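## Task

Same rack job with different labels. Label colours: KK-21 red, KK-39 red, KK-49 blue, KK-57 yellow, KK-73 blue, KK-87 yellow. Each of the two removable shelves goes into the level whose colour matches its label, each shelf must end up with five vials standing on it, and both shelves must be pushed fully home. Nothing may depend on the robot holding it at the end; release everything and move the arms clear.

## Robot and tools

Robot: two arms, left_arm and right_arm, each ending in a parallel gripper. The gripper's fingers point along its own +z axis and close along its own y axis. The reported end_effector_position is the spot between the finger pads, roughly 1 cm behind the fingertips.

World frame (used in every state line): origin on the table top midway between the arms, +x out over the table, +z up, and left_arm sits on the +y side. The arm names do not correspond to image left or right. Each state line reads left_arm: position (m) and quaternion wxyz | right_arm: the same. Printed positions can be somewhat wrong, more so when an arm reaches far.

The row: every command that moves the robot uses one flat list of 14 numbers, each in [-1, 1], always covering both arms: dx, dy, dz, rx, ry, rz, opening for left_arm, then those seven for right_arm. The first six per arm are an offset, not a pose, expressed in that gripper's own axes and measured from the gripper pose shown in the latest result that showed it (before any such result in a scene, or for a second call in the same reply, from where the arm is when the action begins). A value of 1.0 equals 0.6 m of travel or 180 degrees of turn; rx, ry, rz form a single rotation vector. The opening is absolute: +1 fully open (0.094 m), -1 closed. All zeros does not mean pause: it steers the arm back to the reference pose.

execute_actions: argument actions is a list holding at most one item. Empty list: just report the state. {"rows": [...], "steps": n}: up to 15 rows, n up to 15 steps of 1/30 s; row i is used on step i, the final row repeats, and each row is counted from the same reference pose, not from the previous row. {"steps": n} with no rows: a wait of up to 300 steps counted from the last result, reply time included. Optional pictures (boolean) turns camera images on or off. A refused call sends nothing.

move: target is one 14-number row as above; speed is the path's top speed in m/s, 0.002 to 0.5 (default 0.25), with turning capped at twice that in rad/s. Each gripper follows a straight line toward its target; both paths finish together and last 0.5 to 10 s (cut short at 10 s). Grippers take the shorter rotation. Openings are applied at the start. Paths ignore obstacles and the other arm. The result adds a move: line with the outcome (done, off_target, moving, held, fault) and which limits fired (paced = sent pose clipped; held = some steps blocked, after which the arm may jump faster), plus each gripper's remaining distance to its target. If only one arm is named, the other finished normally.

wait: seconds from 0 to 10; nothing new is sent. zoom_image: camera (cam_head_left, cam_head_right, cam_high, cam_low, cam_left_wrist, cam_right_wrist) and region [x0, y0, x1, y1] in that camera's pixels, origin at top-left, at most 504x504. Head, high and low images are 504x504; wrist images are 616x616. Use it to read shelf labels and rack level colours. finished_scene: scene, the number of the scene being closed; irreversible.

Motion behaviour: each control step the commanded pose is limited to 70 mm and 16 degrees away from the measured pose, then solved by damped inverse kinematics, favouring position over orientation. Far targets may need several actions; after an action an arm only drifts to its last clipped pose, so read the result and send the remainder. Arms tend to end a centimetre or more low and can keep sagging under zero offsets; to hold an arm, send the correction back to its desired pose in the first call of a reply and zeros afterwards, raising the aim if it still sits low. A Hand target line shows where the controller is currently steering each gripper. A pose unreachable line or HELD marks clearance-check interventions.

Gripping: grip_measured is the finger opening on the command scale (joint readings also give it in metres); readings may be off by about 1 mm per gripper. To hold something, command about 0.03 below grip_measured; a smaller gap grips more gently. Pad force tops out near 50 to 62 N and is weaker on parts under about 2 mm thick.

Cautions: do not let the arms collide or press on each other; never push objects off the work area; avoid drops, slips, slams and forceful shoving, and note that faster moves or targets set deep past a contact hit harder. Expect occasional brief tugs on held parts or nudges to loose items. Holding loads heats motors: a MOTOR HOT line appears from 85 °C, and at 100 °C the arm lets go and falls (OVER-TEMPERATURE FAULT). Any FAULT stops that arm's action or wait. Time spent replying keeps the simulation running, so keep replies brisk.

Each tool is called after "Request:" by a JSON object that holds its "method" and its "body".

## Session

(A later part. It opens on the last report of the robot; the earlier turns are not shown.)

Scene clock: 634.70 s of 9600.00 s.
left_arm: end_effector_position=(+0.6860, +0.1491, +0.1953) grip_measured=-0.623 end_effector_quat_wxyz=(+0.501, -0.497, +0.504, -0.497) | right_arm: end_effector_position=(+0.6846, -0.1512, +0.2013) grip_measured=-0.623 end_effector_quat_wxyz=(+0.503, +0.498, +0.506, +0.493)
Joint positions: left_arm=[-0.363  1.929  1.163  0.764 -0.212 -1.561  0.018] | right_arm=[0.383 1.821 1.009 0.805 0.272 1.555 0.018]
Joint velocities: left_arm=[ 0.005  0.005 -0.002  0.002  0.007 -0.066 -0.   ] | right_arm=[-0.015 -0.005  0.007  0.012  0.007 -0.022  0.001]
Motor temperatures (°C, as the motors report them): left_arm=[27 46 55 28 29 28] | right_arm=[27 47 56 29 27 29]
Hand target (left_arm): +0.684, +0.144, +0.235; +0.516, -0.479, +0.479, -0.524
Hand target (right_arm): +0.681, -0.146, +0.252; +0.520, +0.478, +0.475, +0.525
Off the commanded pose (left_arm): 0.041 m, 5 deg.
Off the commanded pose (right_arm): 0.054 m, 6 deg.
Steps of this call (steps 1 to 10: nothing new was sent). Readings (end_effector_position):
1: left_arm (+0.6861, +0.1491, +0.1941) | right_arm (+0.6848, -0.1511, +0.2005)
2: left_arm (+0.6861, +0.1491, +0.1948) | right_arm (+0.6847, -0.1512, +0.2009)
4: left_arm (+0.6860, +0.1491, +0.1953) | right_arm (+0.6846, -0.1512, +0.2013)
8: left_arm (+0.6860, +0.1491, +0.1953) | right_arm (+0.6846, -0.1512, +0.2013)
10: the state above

Request:
{"method": "execute_actions", "body": {"actions": [{"rows": [[0.0087,-0.0705,-0.0039,0.0276,0.0016,-0.0065,-0.66,0.0098,0.0909,-0.005,-0.033,0.0016,0.0084,-0.66],[0.0086,-0.0733,-0.0069,0.0281,0.0016,-0.0066,-0.66,0.0098,0.0939,-0.0081,-0.0336,0.0016,0.0086,-0.66],[0.0085,-0.0763,-0.0118,0.0284,0.0016,-0.0067,-0.66,0.0099,0.0973,-0.013,-0.034,0.0016,0.0088,-0.66],[0.0084,-0.0789,-0.0179,0.0285,0.0016,-0.0067,-0.66,0.01,0.1004,-0.0191,-0.0343,0.0017,0.0089,-0.66],[0.0083,-0.0807,-0.0245,0.0283,0.0016,-0.0067,-0.66,0.0101,0.1027,-0.0258,-0.0343,0.0017,0.0089,-0.66],[0.0081,-0.0826,-0.0318,0.0281,0.0016,-0.0066,-0.66,0.0101,0.1051,-0.0332,-0.0343,0.0017,0.0089,-0.66],[0.008,-0.0842,-0.0391,0.0278,0.0016,-0.0066,-0.66,0.0102,0.1073,-0.0405,-0.0342,0.0018,0.009,-0.66],[0.0078,-0.0853,-0.0457,0.0275,0.0016,-0.0065,-0.66,0.0103,0.1089,-0.0473,-0.034,0.0018,0.0089,-0.66],[0.0077,-0.0859,-0.0518,0.0271,0.0016,-0.0064,-0.66,0.0104,0.11,-0.0534,-0.0338,0.0018,0.0089,-0.66],[0.0076,-0.0858,-0.0566,0.0266,0.0016,-0.0063,-0.66,0.0104,0.1103,-0.0583,-0.0334,0.0019,0.0088,-0.66],[0.0076,-0.0854,-0.0603,0.0261,0.0016,-0.0061,-0.66,0.0105,0.1102,-0.0619,-0.033,0.0019,0.0087,-0.66],[0.0075,-0.085,-0.0627,0.0258,0.0016,-0.0061,-0.66,0.0105,0.11,-0.0644,-0.0328,0.0019,0.0087,-0.66],[0.0075,-0.0845,-0.0633,0.0256,0.0016,-0.006,-0.66,0.0105,0.1095,-0.065,-0.0326,0.0019,0.0086,-0.66],[0.0075,-0.0842,-0.0633,0.0255,0.0016,-0.006,-0.66,0.0105,0.1092,-0.065,-0.0325,0.0019,0.0086,-0.66]], "steps": 15}], "pictures": false}}

Request:
{"method": "execute_actions", "body": {"actions": [{"steps": 10}]}}

Scene clock: 649.97 s of 9600.00 s.
left_arm: end_effector_position=(+0.6506, +0.1502, +0.2077) grip_measured=-0.623 end_effector_quat_wxyz=(+0.501, -0.498, +0.504, -0.496) | right_arm: end_effector_position=(+0.6492, -0.1505, +0.2142) grip_measured=-0.623 end_effector_quat_wxyz=(+0.503, +0.498, +0.506, +0.492)
Joint positions: left_arm=[-0.376  1.838  1.057  0.776 -0.226 -1.562  0.018] | right_arm=[0.404 1.727 0.914 0.805 0.294 1.555 0.018]
Joint velocities: left_arm=[-0.015 -0.122 -0.042  0.037 -0.022 -0.037 -0.001] | right_arm=[-0.005 -0.151 -0.051 -0.027  0.051 -0.007  0.001]
Motor temperatures (°C, as the motors report them): left_arm=[27 46 54 28 29 28] | right_arm=[27 47 55 30 27 29]
Hand target (left_arm): +0.648, +0.145, +0.245; +0.515, -0.481, +0.481, -0.522
Hand target (right_arm): +0.645, -0.145, +0.265; +0.520, +0.478, +0.474, +0.526
Off the commanded pose (left_arm): 0.039 m, 5 deg.
Off the commanded pose (right_arm): 0.053 m, 6 deg.
Steps of this call (steps 1 to 90: nothing new was sent; then 11.77 s passed at rest; steps 91 to 105: all 15 steps of this action). Readings (end_effector_position):
91: left_arm (+0.6860, +0.1491, +0.1953) | right_arm (+0.6846, -0.1512, +0.2013)
92: left_arm (+0.6859, +0.1492, +0.1951) | right_arm (+0.6846, -0.1513, +0.2013)
94: left_arm (+0.6841, +0.1492, +0.1949) | right_arm (+0.6833, -0.1513, +0.2012)
98: left_arm (+0.6714, +0.1501, +0.1948) | right_arm (+0.6708, -0.1504, +0.2013)
105: the state above

Scene clock: 650.30 s of 9600.00 s.
left_arm: end_effector_position=(+0.6498, +0.1501, +0.2128) grip_measured=-0.623 end_effector_quat_wxyz=(+0.503, -0.497, +0.501, -0.499) | right_arm: end_effector_position=(+0.6484, -0.1507, +0.2195) grip_measured=-0.623 end_effector_quat_wxyz=(+0.505, +0.497, +0.503, +0.495)
Joint positions: left_arm=[-0.376  1.831  1.056  0.778 -0.226 -1.561  0.018] | right_arm=[0.404 1.719 0.913 0.806 0.294 1.555 0.018]
Joint velocities: left_arm=[-0.005  0.005  0.002 -0.002 -0.022 -0.007 -0.   ] | right_arm=[-0.005 -0.015 -0.007  0.007  0.051 -0.051  0.001]
Motor temperatures (°C, as the motors report them): left_arm=[27 46 54 28 29 28] | right_arm=[27 47 55 30 27 29]
Hand target (left_arm): +0.648, +0.145, +0.245; +0.515, -0.481, +0.480, -0.522
Hand target (right_arm): +0.645, -0.145, +0.265; +0.520, +0.478, +0.474, +0.526
Off the commanded pose (left_arm): 0.034 m, 4 deg.
Off the commanded pose (right_arm): 0.048 m, 6 deg.
Steps of this call (steps 1 to 10: nothing new was sent). Readings (end_effector_position):
1: left_arm (+0.6502, +0.1500, +0.2100) | right_arm (+0.6488, -0.1506, +0.2164)
2: left_arm (+0.6501, +0.1500, +0.2115) | right_arm (+0.6486, -0.1507, +0.2181)
4: left_arm (+0.6499, +0.1501, +0.2130) | right_arm (+0.6484, -0.1507, +0.2195)
8: left_arm (+0.6498, +0.1501, +0.2128) | right_arm (+0.6484, -0.1507, +0.2195)
10: the state above
camera_calibration (this result's frames):
cam_left_wrist: T_world_to_cam=[[-0.01287, -0.00919012, 0.999875, -0.201485], [-0.585327, -0.810659, -0.0149851, 0.513127], [0.810695, -0.585446, 0.00505394, -0.315351], [0, 0, 0, 1]] pos_world=[0.553408, 0.229498, 0.210743]
cam_right_wrist: T_world_to_cam=[[0.00115412, -0.0124842, -0.999921, 0.217463], [-0.584434, 0.811369, -0.0108047, 0.508896], [0.81144, 0.584401, -0.00635978, -0.314061], [0, 0, 0, 1]] pos_world=[0.552007, -0.22665, 0.220947]

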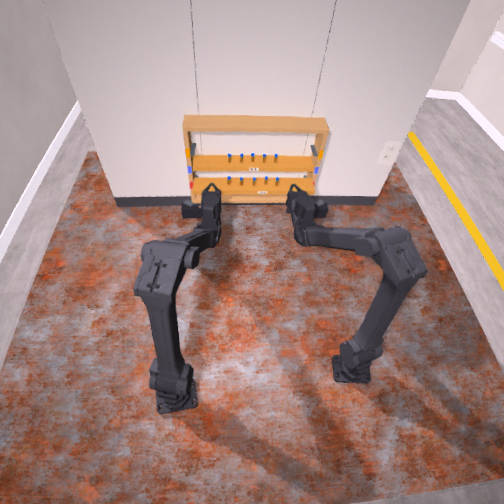

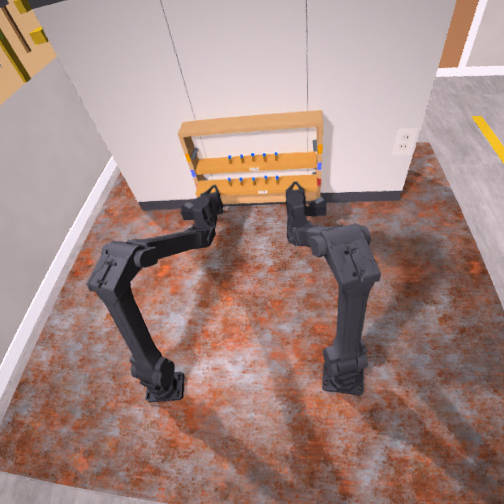

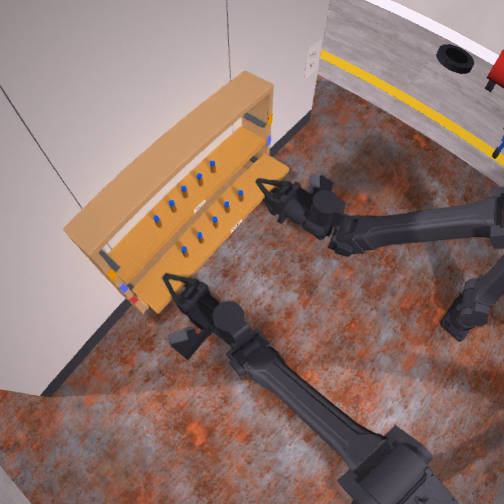

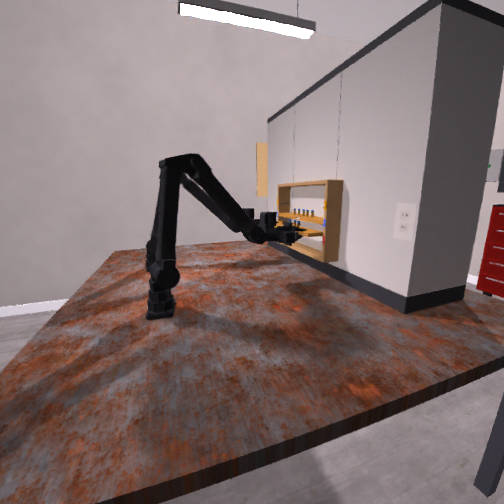

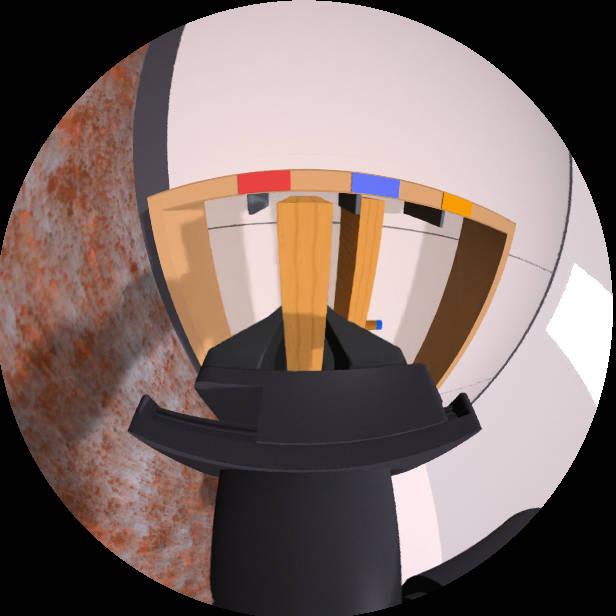

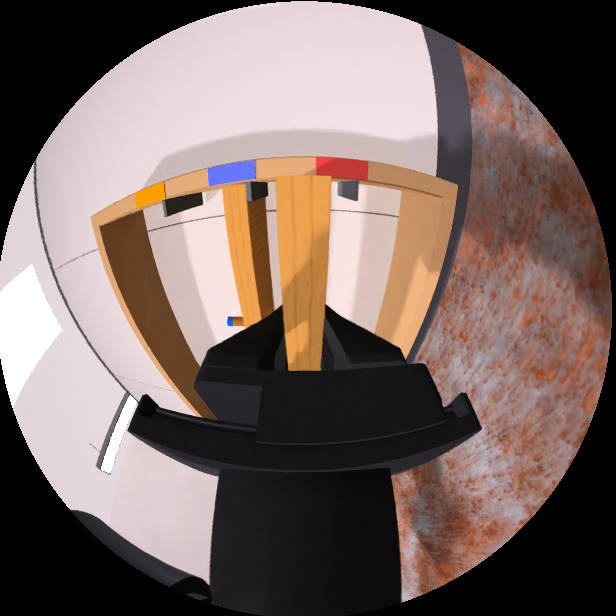

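Request:
{"method": "execute_actions", "body": {"actions": [{"rows": [[0.0092,-0.0523,-0.0027,0.0198,0.0025,-0.0045,-0.66,0.0099,0.0792,-0.003,-0.0279,0.0025,0.0077,-0.66],[0.0091,-0.0512,-0.003,0.0162,0.0025,-0.0037,-0.66,0.01,0.0808,-0.0027,-0.0258,0.0025,0.0072,-0.66],[0.009,-0.0525,-0.0035,0.0132,0.0025,-0.003,-0.66,0.01,0.0843,-0.0032,-0.0241,0.0025,0.0067,-0.66],[0.0089,-0.057,-0.005,0.0113,0.0024,-0.0026,-0.66,0.0099,0.0903,-0.0045,-0.0229,0.0024,0.0064,-0.66],[0.0087,-0.0647,-0.0072,0.0111,0.0024,-0.0026,-0.66,0.0097,0.098,-0.0068,-0.0228,0.0024,0.0064,-0.66],[0.0086,-0.073,-0.0097,0.0109,0.0024,-0.0025,-0.66,0.0095,0.1065,-0.0097,-0.0225,0.0024,0.0063,-0.66],[0.0084,-0.0823,-0.0127,0.0107,0.0023,-0.0025,-0.66,0.0093,0.116,-0.013,-0.0223,0.0023,0.0063,-0.66],[0.0082,-0.0917,-0.0157,0.0104,0.0023,-0.0024,-0.66,0.0091,0.1253,-0.0163,-0.0221,0.0023,0.0062,-0.66],[0.0081,-0.1,-0.0187,0.0102,0.0023,-0.0023,-0.66,0.0089,0.1338,-0.0197,-0.0219,0.0023,0.0061,-0.66],[0.0079,-0.1077,-0.0215,0.01,0.0023,-0.0023,-0.66,0.0087,0.1415,-0.0227,-0.0217,0.0023,0.0061,-0.66],[0.0078,-0.1143,-0.024,0.0098,0.0022,-0.0023,-0.66,0.0085,0.1483,-0.0255,-0.0216,0.0022,0.006,-0.66],[0.0077,-0.1195,-0.026,0.0097,0.0022,-0.0022,-0.66,0.0084,0.1533,-0.0278,-0.0215,0.0022,0.006,-0.66],[0.0076,-0.1228,-0.0273,0.0096,0.0022,-0.0022,-0.66,0.0083,0.1568,-0.0292,-0.0214,0.0022,0.006,-0.66],[0.0076,-0.1245,-0.028,0.0095,0.0022,-0.0022,-0.66,0.0083,0.1585,-0.03,-0.0213,0.0022,0.006,-0.66]], "steps": 15}], "pictures": false}}

Request:
{"method": "execute_actions", "body": {"actions": [{"steps": 12}], "pictures": false}}

Scene clock: 690.63 s of 9600.00 s.
left_arm: end_effector_position=(+0.6364, +0.1502, +0.2579) grip_measured=-0.623 end_effector_quat_wxyz=(+0.500, -0.498, +0.503, -0.499) | right_arm: end_effector_position=(+0.6340, -0.1509, +0.2653) grip_measured=-0.623 end_effector_quat_wxyz=(+0.504, +0.497, +0.505, +0.494)
Joint positions: left_arm=[-0.381  1.718  1.051  0.664 -0.229 -1.566  0.018] | right_arm=[0.412 1.595 0.913 0.677 0.3   1.555 0.018]
Joint velocities: left_arm=[-0.054 -0.357 -0.012 -0.12  -0.022  0.051  0.001] | right_arm=[ 0.015 -0.386  0.017 -0.139  0.022  0.022  0.001]
Motor temperatures (°C, as the motors report them): left_arm=[27 45 53 28 29 28] | right_arm=[27 46 54 30 27 29]
Hand target (left_arm): +0.633, +0.146, +0.286; +0.507, -0.489, +0.494, -0.510
Hand target (right_arm): +0.629, -0.147, +0.313; +0.515, +0.483, +0.483, +0.518
Off the commanded pose (left_arm): 0.030 m, 2 deg.
Off the commanded pose (right_arm): 0.050 m, 4 deg.
Steps of this call (steps 1 to 90: nothing new was sent; then 36.83 s passed at rest; steps 91 to 105: all 15 steps of this action). Readings (end_effector_position):
91: left_arm (+0.6498, +0.1501, +0.2128) | right_arm (+0.6484, -0.1507, +0.2195)
92: left_arm (+0.6498, +0.1501, +0.2128) | right_arm (+0.6484, -0.1507, +0.2195)
94: left_arm (+0.6497, +0.1501, +0.2124) | right_arm (+0.6483, -0.1508, +0.2191)
98: left_arm (+0.6471, +0.1499, +0.2154) | right_arm (+0.6459, -0.1510, +0.2230)
105: the state above

Scene clock: 691.03 s of 9600.00 s.
left_arm: end_effector_position=(+0.6324, +0.1495, +0.2735) grip_measured=-0.623 end_effector_quat_wxyz=(+0.505, -0.493, +0.500, -0.502) | right_arm: end_effector_position=(+0.6299, -0.1516, +0.2802) grip_measured=-0.623 end_effector_quat_wxyz=(+0.507, +0.494, +0.500, +0.498)
Joint positions: left_arm=[-0.384  1.691  1.051  0.655 -0.23  -1.559  0.018] | right_arm=[0.413 1.566 0.913 0.665 0.301 1.551 0.018]
Joint velocities: left_arm=[ 0.005  0.015 -0.002  0.002 -0.095 -0.007 -0.   ] | right_arm=[ 0.015 -0.005 -0.002 -0.002 -0.007  0.081  0.   ]
Motor temperatures (°C, as the motors report them): left_arm=[27 45 53 28 29 28] | right_arm=[27 46 54 30 27 29]
Hand target (left_arm): +0.633, +0.146, +0.286; +0.507, -0.489, +0.494, -0.510
Hand target (right_arm): +0.629, -0.147, +0.313; +0.515, +0.483, +0.483, +0.518
Off the commanded pose (left_arm): 0.015 m, 1 deg.
Off the commanded pose (right_arm): 0.035 m, 3 deg.
Steps of this call (steps 1 to 12: nothing new was sent). Readings (end_effector_position):
1: left_arm (+0.6350, +0.1500, +0.2643) | right_arm (+0.6324, -0.1512, +0.2716)
2: left_arm (+0.6339, +0.1498, +0.2694) | right_arm (+0.6312, -0.1513, +0.2765)
4: left_arm (+0.6326, +0.1496, +0.2750) | right_arm (+0.6300, -0.1515, +0.2815)
8: left_arm (+0.6324, +0.1495, +0.2736) | right_arm (+0.6299, -0.1516, +0.2803)
12: the state above

Request:
{"method": "execute_actions", "body": {"actions": [{"rows": [[0.0074,-0.0253,0.0003,0.0063,0.001,-0.0028,-0.66,0.0115,0.0594,0.0004,-0.0177,0.0019,0.0057,-0.66],[0.0073,-0.0284,-0.0012,0.0061,0.001,-0.0028,-0.66,0.0115,0.0626,-0.0013,-0.0175,0.002,0.0056,-0.66],[0.0072,-0.032,-0.003,0.0059,0.001,-0.0027,-0.66,0.0116,0.0663,-0.0032,-0.0173,0.002,0.0055,-0.66],[0.0071,-0.036,-0.005,0.0056,0.001,-0.0026,-0.66,0.0116,0.0705,-0.0054,-0.0171,0.0021,0.0055,-0.66],[0.0069,-0.0406,-0.0073,0.0053,0.001,-0.0024,-0.66,0.0116,0.0752,-0.0079,-0.0168,0.0021,0.0054,-0.66],[0.0068,-0.0452,-0.0096,0.005,0.001,-0.0023,-0.66,0.0116,0.08,-0.0103,-0.0166,0.0022,0.0053,-0.66],[0.0066,-0.0503,-0.0121,0.0047,0.001,-0.0022,-0.66,0.0117,0.0852,-0.0131,-0.0163,0.0022,0.0052,-0.66],[0.0064,-0.0549,-0.0144,0.0044,0.001,-0.002,-0.66,0.0117,0.09,-0.0156,-0.0161,0.0023,0.0051,-0.66],[0.0063,-0.0594,-0.0167,0.0041,0.001,-0.0019,-0.66,0.0117,0.0947,-0.018,-0.0158,0.0023,0.0051,-0.66],[0.0062,-0.0635,-0.0187,0.0039,0.001,-0.0018,-0.66,0.0117,0.0989,-0.0202,-0.0156,0.0024,0.005,-0.66],[0.006,-0.0671,-0.0205,0.0036,0.001,-0.0017,-0.66,0.0118,0.1026,-0.0222,-0.0154,0.0024,0.0049,-0.66],[0.0059,-0.0701,-0.022,0.0035,0.001,-0.0016,-0.66,0.0118,0.1058,-0.0238,-0.0152,0.0025,0.0049,-0.66],[0.0059,-0.0722,-0.023,0.0033,0.001,-0.0016,-0.66,0.0118,0.1079,-0.0249,-0.0151,0.0025,0.0048,-0.66],[0.0058,-0.0737,-0.0237,0.0032,0.001,-0.0015,-0.66,0.0118,0.1095,-0.0257,-0.015,0.0025,0.0048,-0.66],[0.0058,-0.0742,-0.024,0.0032,0.001,-0.0015,-0.66,0.0118,0.11,-0.026,-0.015,0.0025,0.0048,-0.66]], "steps": 15}], "pictures": false}}

Request:
{"method": "execute_actions", "body": {"actions": [{"steps": 12}], "pictures": false}}

Scene clock: 718.77 s of 9600.00 s.
left_arm: end_effector_position=(+0.6232, +0.1507, +0.2855) grip_measured=-0.623 end_effector_quat_wxyz=(+0.496, -0.502, +0.507, -0.494) | right_arm: end_effector_position=(+0.6197, -0.1505, +0.2932) grip_measured=-0.623 end_effector_quat_wxyz=(+0.501, +0.500, +0.511, +0.488)
Joint positions: left_arm=[-0.386  1.638  1.045  0.572 -0.235 -1.568  0.018] | right_arm=[0.422 1.507 0.913 0.571 0.311 1.554 0.018]
Joint velocities: left_arm=[-0.015 -0.22  -0.002 -0.076 -0.007 -0.037  0.   ] | right_arm=[ 0.005 -0.259 -0.007 -0.081  0.007  0.037  0.   ]
Motor temperatures (°C, as the motors report them): left_arm=[27 43 54 27 29 28] | right_arm=[27 45 56 29 27 29]
Hand target (left_arm): +0.618, +0.146, +0.317; +0.505, -0.491, +0.497, -0.507
Hand target (right_arm): +0.612, -0.145, +0.344; +0.513, +0.484, +0.486, +0.516
Off the commanded pose (left_arm): 0.033 m, 3 deg.
Off the commanded pose (right_arm): 0.054 m, 5 deg.
Steps of this call (steps 1 to 90: nothing new was sent; then 24.23 s passed at rest; steps 91 to 105: all 15 steps of this action). Readings (end_effector_position):
91: left_arm (+0.6325, +0.1495, +0.2732) | right_arm (+0.6299, -0.1516, +0.2799)
92: left_arm (+0.6325, +0.1497, +0.2726) | right_arm (+0.6298, -0.1515, +0.2791)
94: left_arm (+0.6325, +0.1498, +0.2705) | right_arm (+0.6297, -0.1513, +0.2769)
98: left_arm (+0.6314, +0.1499, +0.2665) | right_arm (+0.6284, -0.1512, +0.2739)
105: the state above

Scene clock: 719.17 s of 9600.00 s.
left_arm: end_effector_position=(+0.6196, +0.1499, +0.2974) grip_measured=-0.623 end_effector_quat_wxyz=(+0.499, -0.498, +0.504, -0.498) | right_arm: end_effector_position=(+0.6161, -0.1511, +0.3044) grip_measured=-0.623 end_effector_quat_wxyz=(+0.503, +0.498, +0.506, +0.492)
Joint positions: left_arm=[-0.389  1.617  1.045  0.565 -0.236 -1.564  0.018] | right_arm=[0.423 1.486 0.913 0.563 0.313 1.554 0.018]
Joint velocities: left_arm=[ 0.005 -0.015  0.002 -0.012  0.022 -0.037 -0.001] | right_arm=[-0.005  0.015 -0.037 -0.002  0.037  0.037 -0.001]
Motor temperatures (°C, as the motors report them): left_arm=[27 43 54 27 29 28] | right_arm=[27 45 56 29 27 29]
Hand target (left_arm): +0.618, +0.146, +0.317; +0.505, -0.491, +0.497, -0.507
Hand target (right_arm): +0.612, -0.145, +0.344; +0.513, +0.484, +0.486, +0.516
Off the commanded pose (left_arm): 0.021 m, 2 deg.
Off the commanded pose (right_arm): 0.042 m, 4 deg.
Steps of this call (steps 1 to 12: nothing new was sent). Readings (end_effector_position):
1: left_arm (+0.6221, +0.1504, +0.2892) | right_arm (+0.6185, -0.1507, +0.2970)
2: left_arm (+0.6211, +0.1505, +0.2929) | right_arm (+0.6175, -0.1509, +0.3005)
4: left_arm (+0.6199, +0.1500, +0.2973) | right_arm (+0.6164, -0.1512, +0.3044)
8: left_arm (+0.6196, +0.1499, +0.2977) | right_arm (+0.6161, -0.1511, +0.3047)
12: the state above

Request:
{"method": "execute_actions", "body": {"actions": [{"rows": [[0.0023,-0.0431,0.0035,0.0127,-0.0006,-0.0018,-0.66,0.0067,0.0733,0.0048,-0.0231,0.0009,0.0066,-0.66],[-0.0025,-0.0523,0.0107,0.0162,-0.0018,-0.003,-0.66,0.002,0.0773,0.0144,-0.0248,-0.0007,0.0071,-0.66],[-0.0073,-0.0614,0.0178,0.0197,-0.0029,-0.0041,-0.66,-0.0027,0.0812,0.0239,-0.0266,-0.0022,0.0077,-0.66],[-0.0105,-0.0676,0.0227,0.0221,-0.0037,-0.0049,-0.66,-0.0058,0.0839,0.0304,-0.0277,-0.0033,0.008,-0.66],[-0.012,-0.0721,0.0257,0.0233,-0.0041,-0.0053,-0.66,-0.0073,0.0869,0.0343,-0.0284,-0.0038,0.0082,-0.66],[-0.0121,-0.0749,0.027,0.0235,-0.0042,-0.0053,-0.66,-0.0074,0.0899,0.0357,-0.0287,-0.0038,0.0083,-0.66],[-0.0122,-0.079,0.0289,0.0237,-0.0042,-0.0053,-0.66,-0.0074,0.0943,0.0377,-0.029,-0.0037,0.0084,-0.66],[-0.0123,-0.0838,0.0311,0.0241,-0.0043,-0.0052,-0.66,-0.0075,0.0994,0.04,-0.0294,-0.0037,0.0085,-0.66],[-0.0125,-0.089,0.0335,0.0244,-0.0044,-0.0052,-0.66,-0.0075,0.105,0.0426,-0.0298,-0.0037,0.0086,-0.66],[-0.0126,-0.0947,0.0361,0.0248,-0.0045,-0.0052,-0.66,-0.0076,0.1111,0.0454,-0.0302,-0.0036,0.0087,-0.66],[-0.0127,-0.0999,0.0385,0.0251,-0.0046,-0.0052,-0.66,-0.0077,0.1167,0.048,-0.0306,-0.0036,0.0089,-0.66],[-0.0129,-0.1048,0.0407,0.0254,-0.0047,-0.0051,-0.66,-0.0077,0.1218,0.0503,-0.031,-0.0035,0.009,-0.66],[-0.0129,-0.1084,0.0424,0.0256,-0.0048,-0.0051,-0.66,-0.0078,0.1257,0.0521,-0.0313,-0.0035,0.009,-0.66],[-0.013,-0.1104,0.0433,0.0258,-0.0048,-0.0051,-0.66,-0.0078,0.1279,0.0531,-0.0315,-0.0035,0.0091,-0.66],[-0.013,-0.1108,0.0435,0.0258,-0.0048,-0.0051,-0.66,-0.0078,0.1283,0.0533,-0.0315,-0.0035,0.0091,-0.66]], "steps": 15}], "pictures": false}}

Request:
{"method": "execute_actions", "body": {"actions": [{"steps": 10}], "pictures": false}}

Scene clock: 756.60 s of 9600.00 s.
left_arm: end_effector_position=(+0.6276, +0.1499, +0.3086) grip_measured=-0.623 end_effector_quat_wxyz=(+0.498, -0.499, +0.506, -0.496) | right_arm: end_effector_position=(+0.6245, -0.1511, +0.3157) grip_measured=-0.623 end_effector_quat_wxyz=(+0.501, +0.498, +0.509, +0.491)
Joint positions: left_arm=[-0.385  1.617  1.084  0.522 -0.232 -1.564  0.018] | right_arm=[0.417 1.486 0.953 0.518 0.302 1.554 0.018]
Joint velocities: left_arm=[ 0.005 -0.015  0.183 -0.095  0.037 -0.022  0.   ] | right_arm=[-0.015 -0.005  0.203 -0.105 -0.051  0.007  0.   ]
Motor temperatures (°C, as the motors report them): left_arm=[27 43 55 27 29 28] | right_arm=[27 45 57 29 27 29]
Hand target (left_arm): +0.640, +0.159, +0.363; +0.520, -0.485, +0.476, -0.517
Hand target (right_arm): +0.640, -0.158, +0.381; +0.524, +0.483, +0.471, +0.520
Off the commanded pose (left_arm): 0.059 m, 5 deg.
Off the commanded pose (right_arm): 0.070 m, 6 deg.
Steps of this call (steps 1 to 90: nothing new was sent; then 33.93 s passed at rest; steps 91 to 105: all 15 steps of this action). Readings (end_effector_position):
91: left_arm (+0.6196, +0.1499, +0.2974) | right_arm (+0.6161, -0.1511, +0.3044)
92: left_arm (+0.6196, +0.1499, +0.2973) | right_arm (+0.6161, -0.1511, +0.3043)
94: left_arm (+0.6196, +0.1499, +0.2973) | right_arm (+0.6161, -0.1510, +0.3043)
98: left_arm (+0.6200, +0.1502, +0.2971) | right_arm (+0.6165, -0.1511, +0.3041)
105: the state above

Scene clock: 756.93 s of 9600.00 s.
left_arm: end_effector_position=(+0.6312, +0.1505, +0.3175) grip_measured=-0.623 end_effector_quat_wxyz=(+0.501, -0.497, +0.503, -0.499) | right_arm: end_effector_position=(+0.6280, -0.1506, +0.3244) grip_measured=-0.623 end_effector_quat_wxyz=(+0.503, +0.496, +0.505, +0.495)
Joint positions: left_arm=[-0.383  1.617  1.102  0.516 -0.231 -1.562  0.018] | right_arm=[0.415 1.486 0.971 0.512 0.301 1.554 0.018]
Joint velocities: left_arm=[ 0.015 -0.015 -0.002 -0.007 -0.037 -0.022 -0.001] | right_arm=[-0.024 -0.015 -0.012  0.002  0.037 -0.037  0.   ]
Motor temperatures (°C, as the motors report them): left_arm=[27 43 55 27 29 28] | right_arm=[27 45 57 29 27 29]
Hand target (left_arm): +0.640, +0.159, +0.363; +0.520, -0.485, +0.476, -0.517
Hand target (right_arm): +0.640, -0.158, +0.381; +0.524, +0.483, +0.471, +0.520
Off the commanded pose (left_arm): 0.049 m, 4 deg.
Off the commanded pose (right_arm): 0.061 m, 6 deg.
Steps of this call (steps 1 to 10: nothing new was sent). Readings (end_effector_position):
1: left_arm (+0.6288, +0.1501, +0.3117) | right_arm (+0.6257, -0.1509, +0.3187)
2: left_arm (+0.6298, +0.1502, +0.3143) | right_arm (+0.6267, -0.1508, +0.3216)
4: left_arm (+0.6309, +0.1504, +0.3176) | right_arm (+0.6278, -0.1506, +0.3247)
8: left_arm (+0.6312, +0.1505, +0.3177) | right_arm (+0.6280, -0.1506, +0.3246)
10: the state above

Request:
{"method": "execute_actions", "body": {"actions": []}}

Scene clock: 772.20 s of 9600.00 s.
left_arm: end_effector_position=(+0.6312, +0.1505, +0.3175) grip_measured=-0.623 end_effector_quat_wxyz=(+0.501, -0.497, +0.503, -0.499) | right_arm: end_effector_position=(+0.6280, -0.1506, +0.3244) grip_measured=-0.623 end_effector_quat_wxyz=(+0.503, +0.496, +0.505, +0.495)
Joint positions: left_arm=[-0.383  1.617  1.102  0.516 -0.231 -1.562  0.018] | right_arm=[0.415 1.486 0.971 0.512 0.301 1.554 0.018]
Joint velocities: left_arm=[ 0.005  0.005 -0.002  0.007  0.022  0.022 -0.001] | right_arm=[-0.005 -0.005  0.007  0.012  0.007  0.022 -0.   ]
Motor temperatures (°C, as the motors report them): left_arm=[27 43 60 27 29 28] | right_arm=[27 45 63 29 27 29]
Hand target (left_arm): +0.640, +0.159, +0.363; +0.520, -0.485, +0.476, -0.517
Hand target (right_arm): +0.640, -0.158, +0.381; +0.524, +0.483, +0.471, +0.520
Off the commanded pose (left_arm): 0.049 m, 4 deg.
Off the commanded pose (right_arm): 0.061 m, 6 deg.
Steps of this call (steps 1 to 90: nothing new was sent; then 12.27 s passed at rest). Readings (end_effector_position):
1: left_arm (+0.6312, +0.1505, +0.3175) | right_arm (+0.6280, -0.1506, +0.3244)
2: left_arm (+0.6312, +0.1505, +0.3175) | right_arm (+0.6280, -0.1506, +0.3244)
4: left_arm (+0.6312, +0.1505, +0.3175) | right_arm (+0.6280, -0.1506, +0.3244)
8: left_arm (+0.6312, +0.1505, +0.3175) | right_arm (+0.6280, -0.1506, +0.3244)
90: the state above
camera_calibration (this result's frames):
cam_left_wrist: T_world_to_cam=[[-0.0095363, -0.0088009, 0.999916, -0.308556], [-0.586612, -0.809769, -0.0127219, 0.50409], [0.809812, -0.586683, 0.00255949, -0.298981], [0, 0, 0, 1]] pos_world=[0.534881, 0.230073, 0.315708]
cam_right_wrist: T_world_to_cam=[[-0.00243662, -0.0139906, -0.999899, 0.32444], [-0.587872, 0.808894, -0.00988548, 0.499425], [0.808951, 0.587788, -0.0101956, -0.293553], [0, 0, 0, 1]] pos_world=[0.531858, -0.226896, 0.326351]

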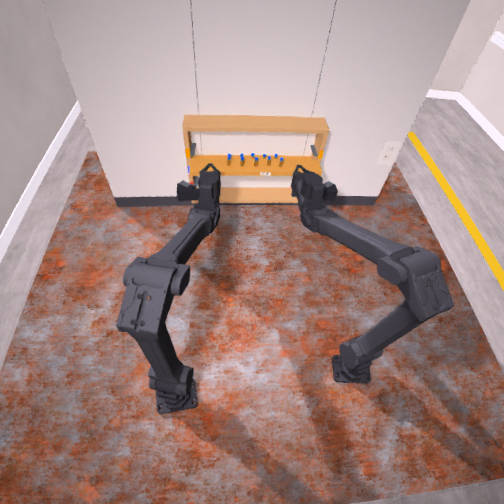

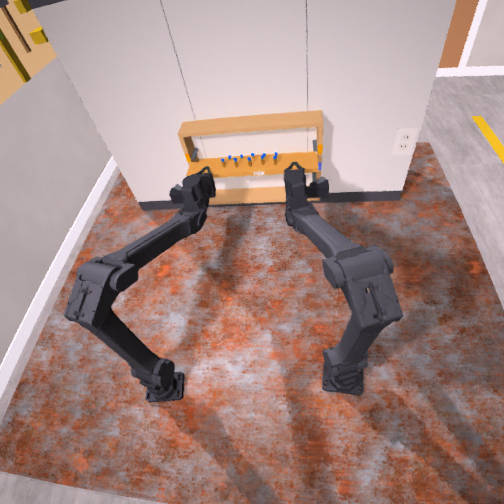

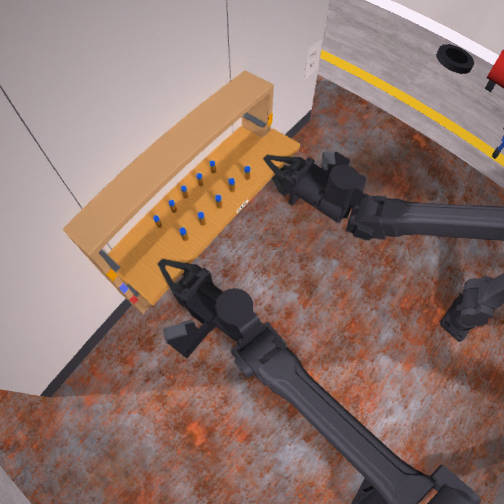

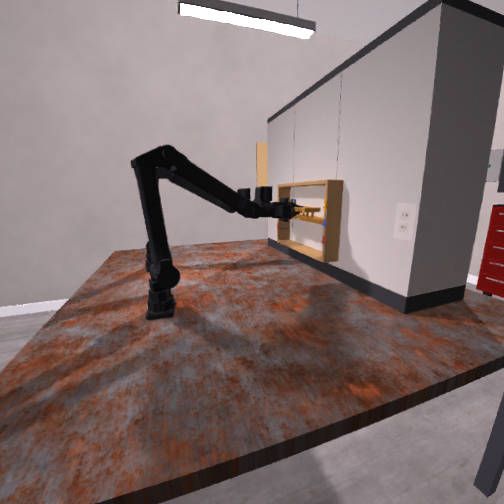

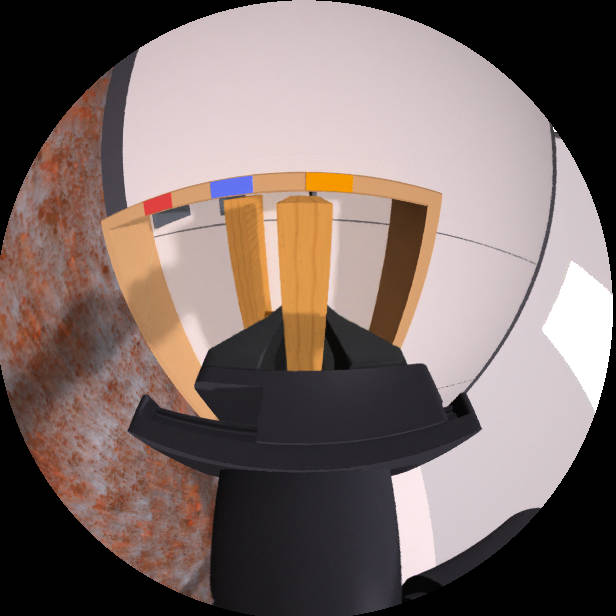

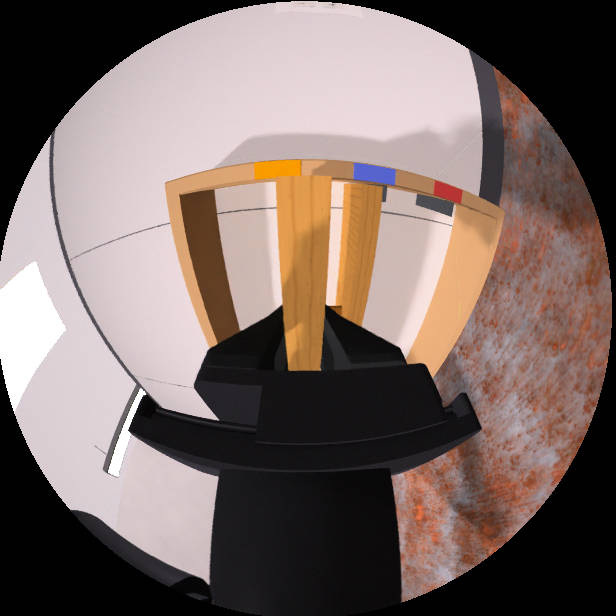

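Request:
{"method": "execute_actions", "body": {"actions": [{"rows":[
[-0.0118,-0.0778,0.0250,0.0242,-0.0045,-0.0048,-0.66,-0.008,0.0951,0.0348,-0.0296,-0.0048,0.0085,-0.66],
[-0.0118,-0.0791,0.0256,0.0242,-0.0045,-0.0048,-0.66,-0.008,0.0964,0.0355,-0.0296,-0.0048,0.0085,-0.66],
[-0.0118,-0.0810,0.0265,0.0242,-0.0045,-0.0048,-0.66,-0.008,0.0983,0.0364,-0.0296,-0.0048,0.0085,-0.66],
[-0.0118,-0.0835,0.0277,0.0243,-0.0045,-0.0048,-0.66,-0.008,0.1008,0.0377,-0.0297,-0.0048,0.0085,-0.66],
[-0.0118,-0.0861,0.0289,0.0243,-0.0045,-0.0048,-0.66,-0.008,0.1034,0.0390,-0.0297,-0.0048,0.0085,-0.66],
[-0.0118,-0.0889,0.0303,0.0243,-0.0045,-0.0048,-0.66,-0.008,0.1062,0.0404,-0.0297,-0.0048,0.0085,-0.66],
[-0.0118,-0.0918,0.0316,0.0244,-0.0045,-0.0048,-0.66,-0.008,0.1091,0.0419,-0.0298,-0.0048,0.0085,-0.66],
[-0.0118,-0.0946,0.0330,0.0244,-0.0045,-0.0048,-0.66,-0.008,0.1119,0.0433,-0.0298,-0.0048,0.0085,-0.66],
[-0.0118,-0.0975,0.0343,0.0244,-0.0045,-0.0048,-0.66,-0.008,0.1148,0.0447,-0.0298,-0.0048,0.0085,-0.66],
[-0.0118,-0.1003,0.0357,0.0245,-0.0045,-0.0048,-0.66,-0.008,0.1176,0.0462,-0.0299,-0.0048,0.0085,-0.66],
[-0.0118,-0.1029,0.0369,0.0245,-0.0045,-0.0048,-0.66,-0.008,0.1202,0.0475,-0.0299,-0.0048,0.0085,-0.66],
[-0.0118,-0.1051,0.0379,0.0245,-0.0045,-0.0048,-0.66,-0.008,0.1224,0.0486,-0.0299,-0.0048,0.0085,-0.66],
[-0.0118,-0.1070,0.0388,0.0246,-0.0045,-0.0048,-0.66,-0.008,0.1243,0.0495,-0.0300,-0.0048,0.0085,-0.66],
[-0.0118,-0.1083,0.0394,0.0246,-0.0045,-0.0048,-0.66,-0.008,0.1256,0.0502,-0.0300,-0.0048,0.0085,-0.66],
[-0.0118,-0.1089,0.0397,0.0246,-0.0045,-0.0048,-0.66,-0.008,0.1262,0.0505,-0.0300,-0.0048,0.0085,-0.66]
],"steps":15}], "pictures": false}}

Request:
{"method": "execute_actions", "body": {"actions": [{"steps":10}], "pictures": false}}

Scene clock: 788.63 s of 9600.00 s.
left_arm: end_effector_position=(+0.6393, +0.1506, +0.3319) grip_measured=-0.623 end_effector_quat_wxyz=(+0.501, -0.498, +0.503, -0.498) | right_arm: end_effector_position=(+0.6363, -0.1501, +0.3390) grip_measured=-0.623 end_effector_quat_wxyz=(+0.503, +0.497, +0.506, +0.494)
Joint positions: left_arm=[-0.38   1.617  1.146  0.47  -0.229 -1.562  0.018] | right_arm=[0.411 1.486 1.016 0.464 0.297 1.554 0.018]
Joint velocities: left_arm=[ 0.005 -0.015  0.12  -0.061 -0.037  0.007 -0.   ] | right_arm=[-0.015 -0.005  0.12  -0.081  0.007 -0.022  0.   ]
Motor temperatures (°C, as the motors report them): left_arm=[27 43 62 27 29 28] | right_arm=[27 44 65 29 27 29]
Hand target (left_arm): +0.650, +0.159, +0.382; +0.521, -0.484, +0.476, -0.518
Hand target (right_arm): +0.650, -0.157, +0.399; +0.524, +0.483, +0.471, +0.520
Off the commanded pose (left_arm): 0.054 m, 5 deg.
Off the commanded pose (right_arm): 0.065 m, 6 deg.
Steps of this call (steps 1 to 90: nothing new was sent; then 12.93 s passed at rest; steps 91 to 105: all 15 steps of this action). Readings (end_effector_position):
91: left_arm (+0.6312, +0.1505, +0.3175) | right_arm (+0.6280, -0.1506, +0.3243)
92: left_arm (+0.6312, +0.1505, +0.3174) | right_arm (+0.6280, -0.1506, +0.3241)
94: left_arm (+0.6312, +0.1505, +0.3168) | right_arm (+0.6282, -0.1505, +0.3239)
98: left_arm (+0.6331, +0.1505, +0.3188) | right_arm (+0.6300, -0.1503, +0.3258)
105: the state above

Scene clock: 788.97 s of 9600.00 s.
left_arm: end_effector_position=(+0.6410, +0.1510, +0.3363) grip_measured=-0.623 end_effector_quat_wxyz=(+0.503, -0.497, +0.501, -0.499) | right_arm: end_effector_position=(+0.6380, -0.1500, +0.3432) grip_measured=-0.623 end_effector_quat_wxyz=(+0.504, +0.496, +0.505, +0.495)
Joint positions: left_arm=[-0.378  1.617  1.155  0.466 -0.229 -1.562  0.018] | right_arm=[0.41  1.486 1.025 0.459 0.296 1.554 0.018]
Joint velocities: left_arm=[-0.005  0.005 -0.012  0.002 -0.051 -0.051 -0.   ] | right_arm=[-0.005  0.005  0.007  0.007 -0.007 -0.022 -0.   ]
Motor temperatures (°C, as the motors report them): left_arm=[27 43 62 27 29 28] | right_arm=[27 44 65 29 27 29]
Hand target (left_arm): +0.650, +0.159, +0.382; +0.521, -0.484, +0.475, -0.518
Hand target (right_arm): +0.650, -0.157, +0.400; +0.524, +0.483, +0.471, +0.520
Off the commanded pose (left_arm): 0.049 m, 4 deg.
Off the commanded pose (right_arm): 0.061 m, 6 deg.
Steps of this call (steps 1 to 10: nothing new was sent). Readings (end_effector_position):
1: left_arm (+0.6400, +0.1507, +0.3337) | right_arm (+0.6370, -0.1501, +0.3408)
2: left_arm (+0.6405, +0.1509, +0.3351) | right_arm (+0.6375, -0.1501, +0.3423)
4: left_arm (+0.6410, +0.1510, +0.3366) | right_arm (+0.6380, -0.1500, +0.3438)
8: left_arm (+0.6410, +0.1510, +0.3363) | right_arm (+0.6380, -0.1500, +0.3432)
10: the state above

Request:
{"method": "execute_actions", "body": {"actions": [{"rows":[
[-0.011,-0.0778,0.0235,0.0233,-0.0035,-0.0048,-0.66,-0.0088,0.0952,0.0340,-0.0298,-0.0046,0.0086,-0.66],
[-0.0109,-0.0787,0.0239,0.0233,-0.0035,-0.0048,-0.66,-0.0089,0.0960,0.0344,-0.0298,-0.0046,0.0086,-0.66],
[-0.0108,-0.0801,0.0245,0.0232,-0.0035,-0.0048,-0.66,-0.0090,0.0975,0.0352,-0.0298,-0.0046,0.0086,-0.66],
[-0.0107,-0.0818,0.0253,0.0232,-0.0035,-0.0048,-0.66,-0.0091,0.0993,0.0361,-0.0298,-0.0046,0.0086,-0.66],
[-0.0105,-0.0836,0.0262,0.0231,-0.0035,-0.0048,-0.66,-0.0093,0.1012,0.0371,-0.0298,-0.0046,0.0086,-0.66],
[-0.0104,-0.0857,0.0271,0.0231,-0.0035,-0.0048,-0.66,-0.0095,0.1033,0.0382,-0.0298,-0.0046,0.0086,-0.66],
[-0.0102,-0.0877,0.0281,0.0230,-0.0035,-0.0048,-0.66,-0.0097,0.1055,0.0393,-0.0298,-0.0046,0.0086,-0.66],
[-0.0101,-0.0896,0.0290,0.0230,-0.0035,-0.0048,-0.66,-0.0099,0.1074,0.0403,-0.0298,-0.0046,0.0086,-0.66],
[-0.0099,-0.0913,0.0298,0.0229,-0.0035,-0.0048,-0.66,-0.0101,0.1092,0.0413,-0.0298,-0.0046,0.0086,-0.66],
[-0.0098,-0.0926,0.0304,0.0229,-0.0035,-0.0048,-0.66,-0.0102,0.1106,0.0420,-0.0298,-0.0046,0.0086,-0.66],
[-0.0098,-0.0937,0.0309,0.0228,-0.0035,-0.0048,-0.66,-0.0103,0.1117,0.0425,-0.0298,-0.0046,0.0086,-0.66],
[-0.0097,-0.0943,0.0312,0.0228,-0.0035,-0.0048,-0.66,-0.0104,0.1124,0.0429,-0.0298,-0.0046,0.0086,-0.66],
[-0.0097,-0.0945,0.0313,0.0228,-0.0035,-0.0048,-0.66,-0.0104,0.1126,0.0430,-0.0298,-0.0046,0.0086,-0.66]
],"steps":15}], "pictures": false}}

Request:
{"method": "execute_actions", "body": {"actions": [{"steps":8}], "pictures": true}}

Request:
{"method": "zoom_image", "body": {"camera": "cam_left_wrist", "region": [220, 150, 370, 240]}}

Request:
{"method": "zoom_image", "body": {"camera": "cam_right_wrist", "region": [235, 130, 385, 220]}}

Scene clock: 806.03 s of 9600.00 s.
left_arm: end_effector_position=(+0.6457, +0.1502, +0.3451) grip_measured=-0.623 end_effector_quat_wxyz=(+0.502, -0.497, +0.503, -0.498) | right_arm: end_effector_position=(+0.6428, -0.1507, +0.3522) grip_measured=-0.623 end_effector_quat_wxyz=(+0.503, +0.496, +0.505, +0.495)
Joint positions: left_arm=[-0.378  1.617  1.184  0.433 -0.227 -1.562  0.018] | right_arm=[0.406 1.486 1.052 0.431 0.291 1.554 0.018]
Joint velocities: left_arm=[-0.015 -0.005  0.042 -0.017 -0.022 -0.007  0.   ] | right_arm=[-0.005  0.005  0.056 -0.032 -0.051 -0.051 -0.   ]
Motor temperatures (°C, as the motors report them): left_arm=[27 43 64 27 29 28] | right_arm=[27 44 68 29 27 29]
Hand target (left_arm): +0.655, +0.158, +0.392; +0.520, -0.485, +0.477, -0.517
Hand target (right_arm): +0.656, -0.158, +0.410; +0.524, +0.483, +0.470, +0.521
Off the commanded pose (left_arm): 0.050 m, 4 deg.
Off the commanded pose (right_arm): 0.062 m, 6 deg.
Steps of this call (steps 1 to 90: nothing new was sent; then 13.57 s passed at rest; steps 91 to 105: all 15 steps of this action). Readings (end_effector_position):
91: left_arm (+0.6410, +0.1509, +0.3361) | right_arm (+0.6380, -0.1500, +0.3432)
92: left_arm (+0.6410, +0.1508, +0.3359) | right_arm (+0.6380, -0.1500, +0.3431)
94: left_arm (+0.6412, +0.1508, +0.3355) | right_arm (+0.6380, -0.1499, +0.3426)
98: left_arm (+0.6422, +0.1505, +0.3362) | right_arm (+0.6391, -0.1503, +0.3432)
105: the state above

Scene clock: 806.30 s of 9600.00 s.
left_arm: end_effector_position=(+0.6462, +0.1504, +0.3464) grip_measured=-0.623 end_effector_quat_wxyz=(+0.502, -0.497, +0.502, -0.498) | right_arm: end_effector_position=(+0.6434, -0.1505, +0.3533) grip_measured=-0.623 end_effector_quat_wxyz=(+0.504, +0.496, +0.505, +0.495)
Joint positions: left_arm=[-0.377  1.617  1.187  0.432 -0.227 -1.562  0.018] | right_arm=[0.406 1.486 1.055 0.429 0.291 1.554 0.018]
Joint velocities: left_arm=[-0.015 -0.005 -0.007 -0.017  0.066  0.007 -0.   ] | right_arm=[-0.005 -0.015 -0.017  0.002  0.007  0.022  0.   ]
Motor temperatures (°C, as the motors report them): left_arm=[27 43 64 27 29 28] | right_arm=[27 44 68 29 27 29]
Hand target (left_arm): +0.655, +0.158, +0.392; +0.520, -0.485, +0.477, -0.517
Hand target (right_arm): +0.656, -0.158, +0.410; +0.524, +0.483, +0.470, +0.521
Off the commanded pose (left_arm): 0.049 m, 4 deg.
Off the commanded pose (right_arm): 0.061 m, 6 deg.
Steps of this call (steps 1 to 8: nothing new was sent). Readings (end_effector_position):
1: left_arm (+0.6459, +0.1502, +0.3460) | right_arm (+0.6431, -0.1506, +0.3530)
2: left_arm (+0.6461, +0.1504, +0.3465) | right_arm (+0.6432, -0.1506, +0.3537)
4: left_arm (+0.6462, +0.1504, +0.3468) | right_arm (+0.6433, -0.1505, +0.3538)
8: the state above
camera_calibration (this result's frames):
cam_left_wrist: T_world_to_cam=[[-0.00989244, -0.00949836, 0.999906, -0.336957], [-0.58506, -0.810877, -0.013491, 0.512581], [0.810929, -0.585139, 0.00246444, -0.312226], [0, 0, 0, 1]] pos_world=[0.549751, 0.229744, 0.34461]
cam_right_wrist: T_world_to_cam=[[-0.00098031, -0.013519, -0.999908, 0.352489], [-0.588166, 0.808674, -0.0103568, 0.509035], [0.80874, 0.588101, -0.00874414, -0.306104], [0, 0, 0, 1]] pos_world=[0.547301, -0.226858, 0.355052]

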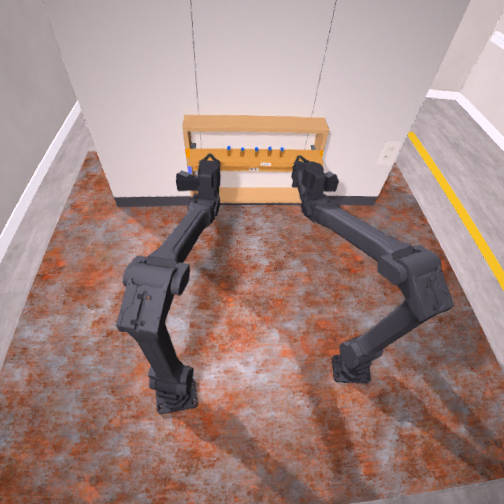

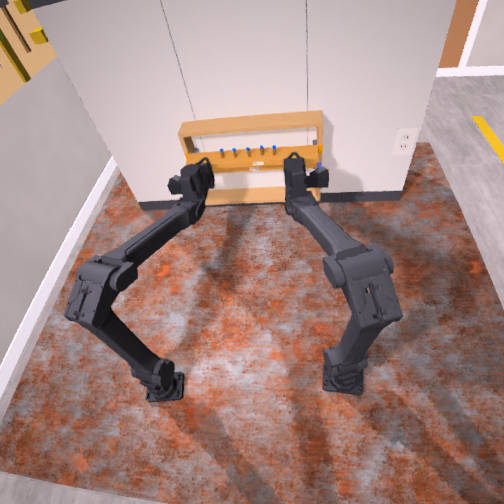

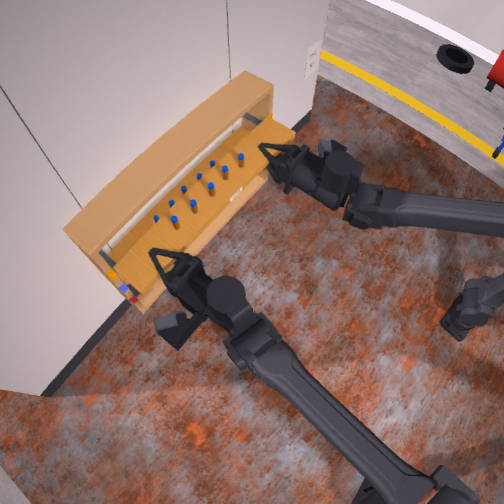

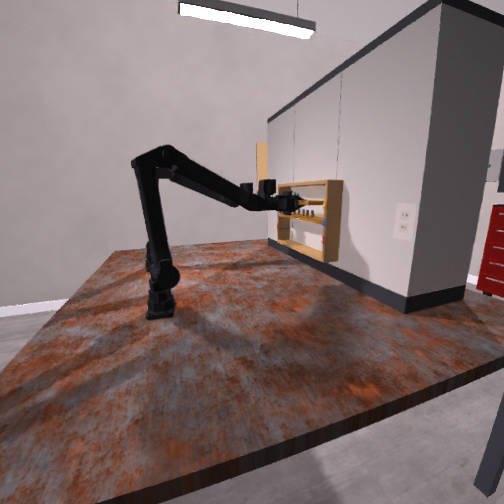

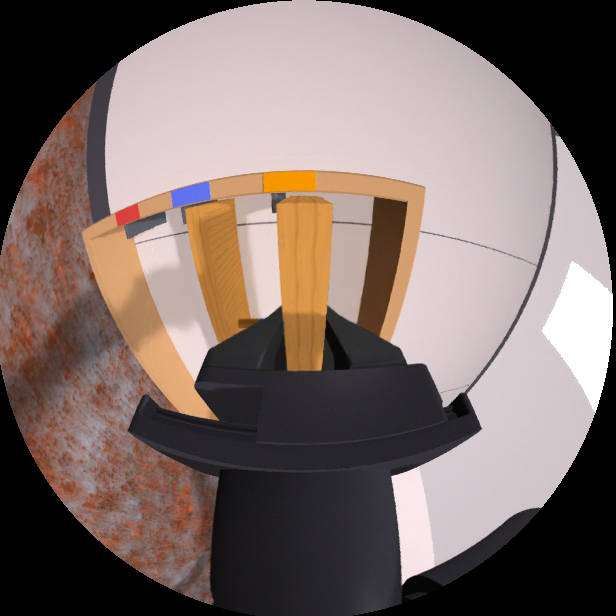

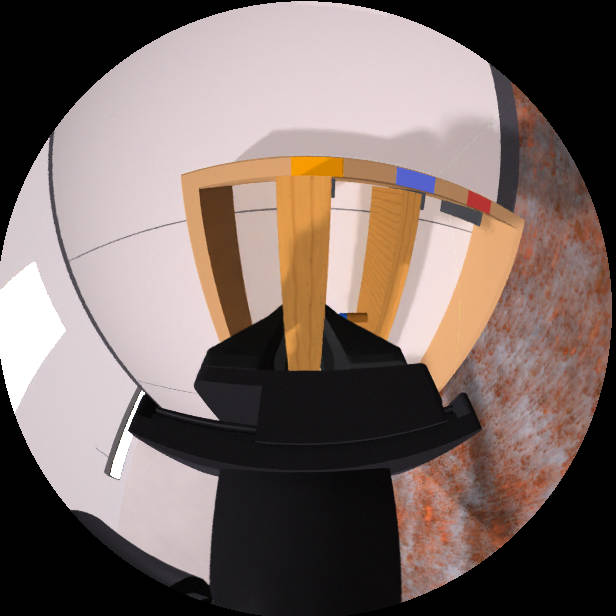

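Region (220, 150, 370, 240) of cam_left_wrist's 616x616 image, scaled by 3.360, with more detail than that image has; it fills the top 302 rows of this view, and the rest is white.

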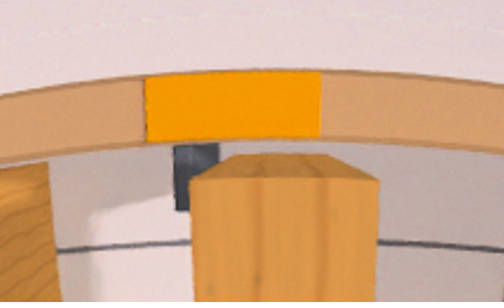

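Region (235, 130, 385, 220) of cam_right_wrist's 616x616 image, scaled by 3.360, with more detail than that image has; it fills the top 302 rows of this view, and the rest is white.

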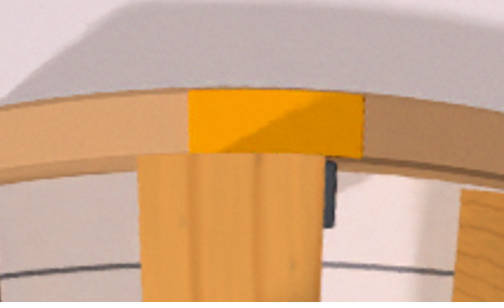

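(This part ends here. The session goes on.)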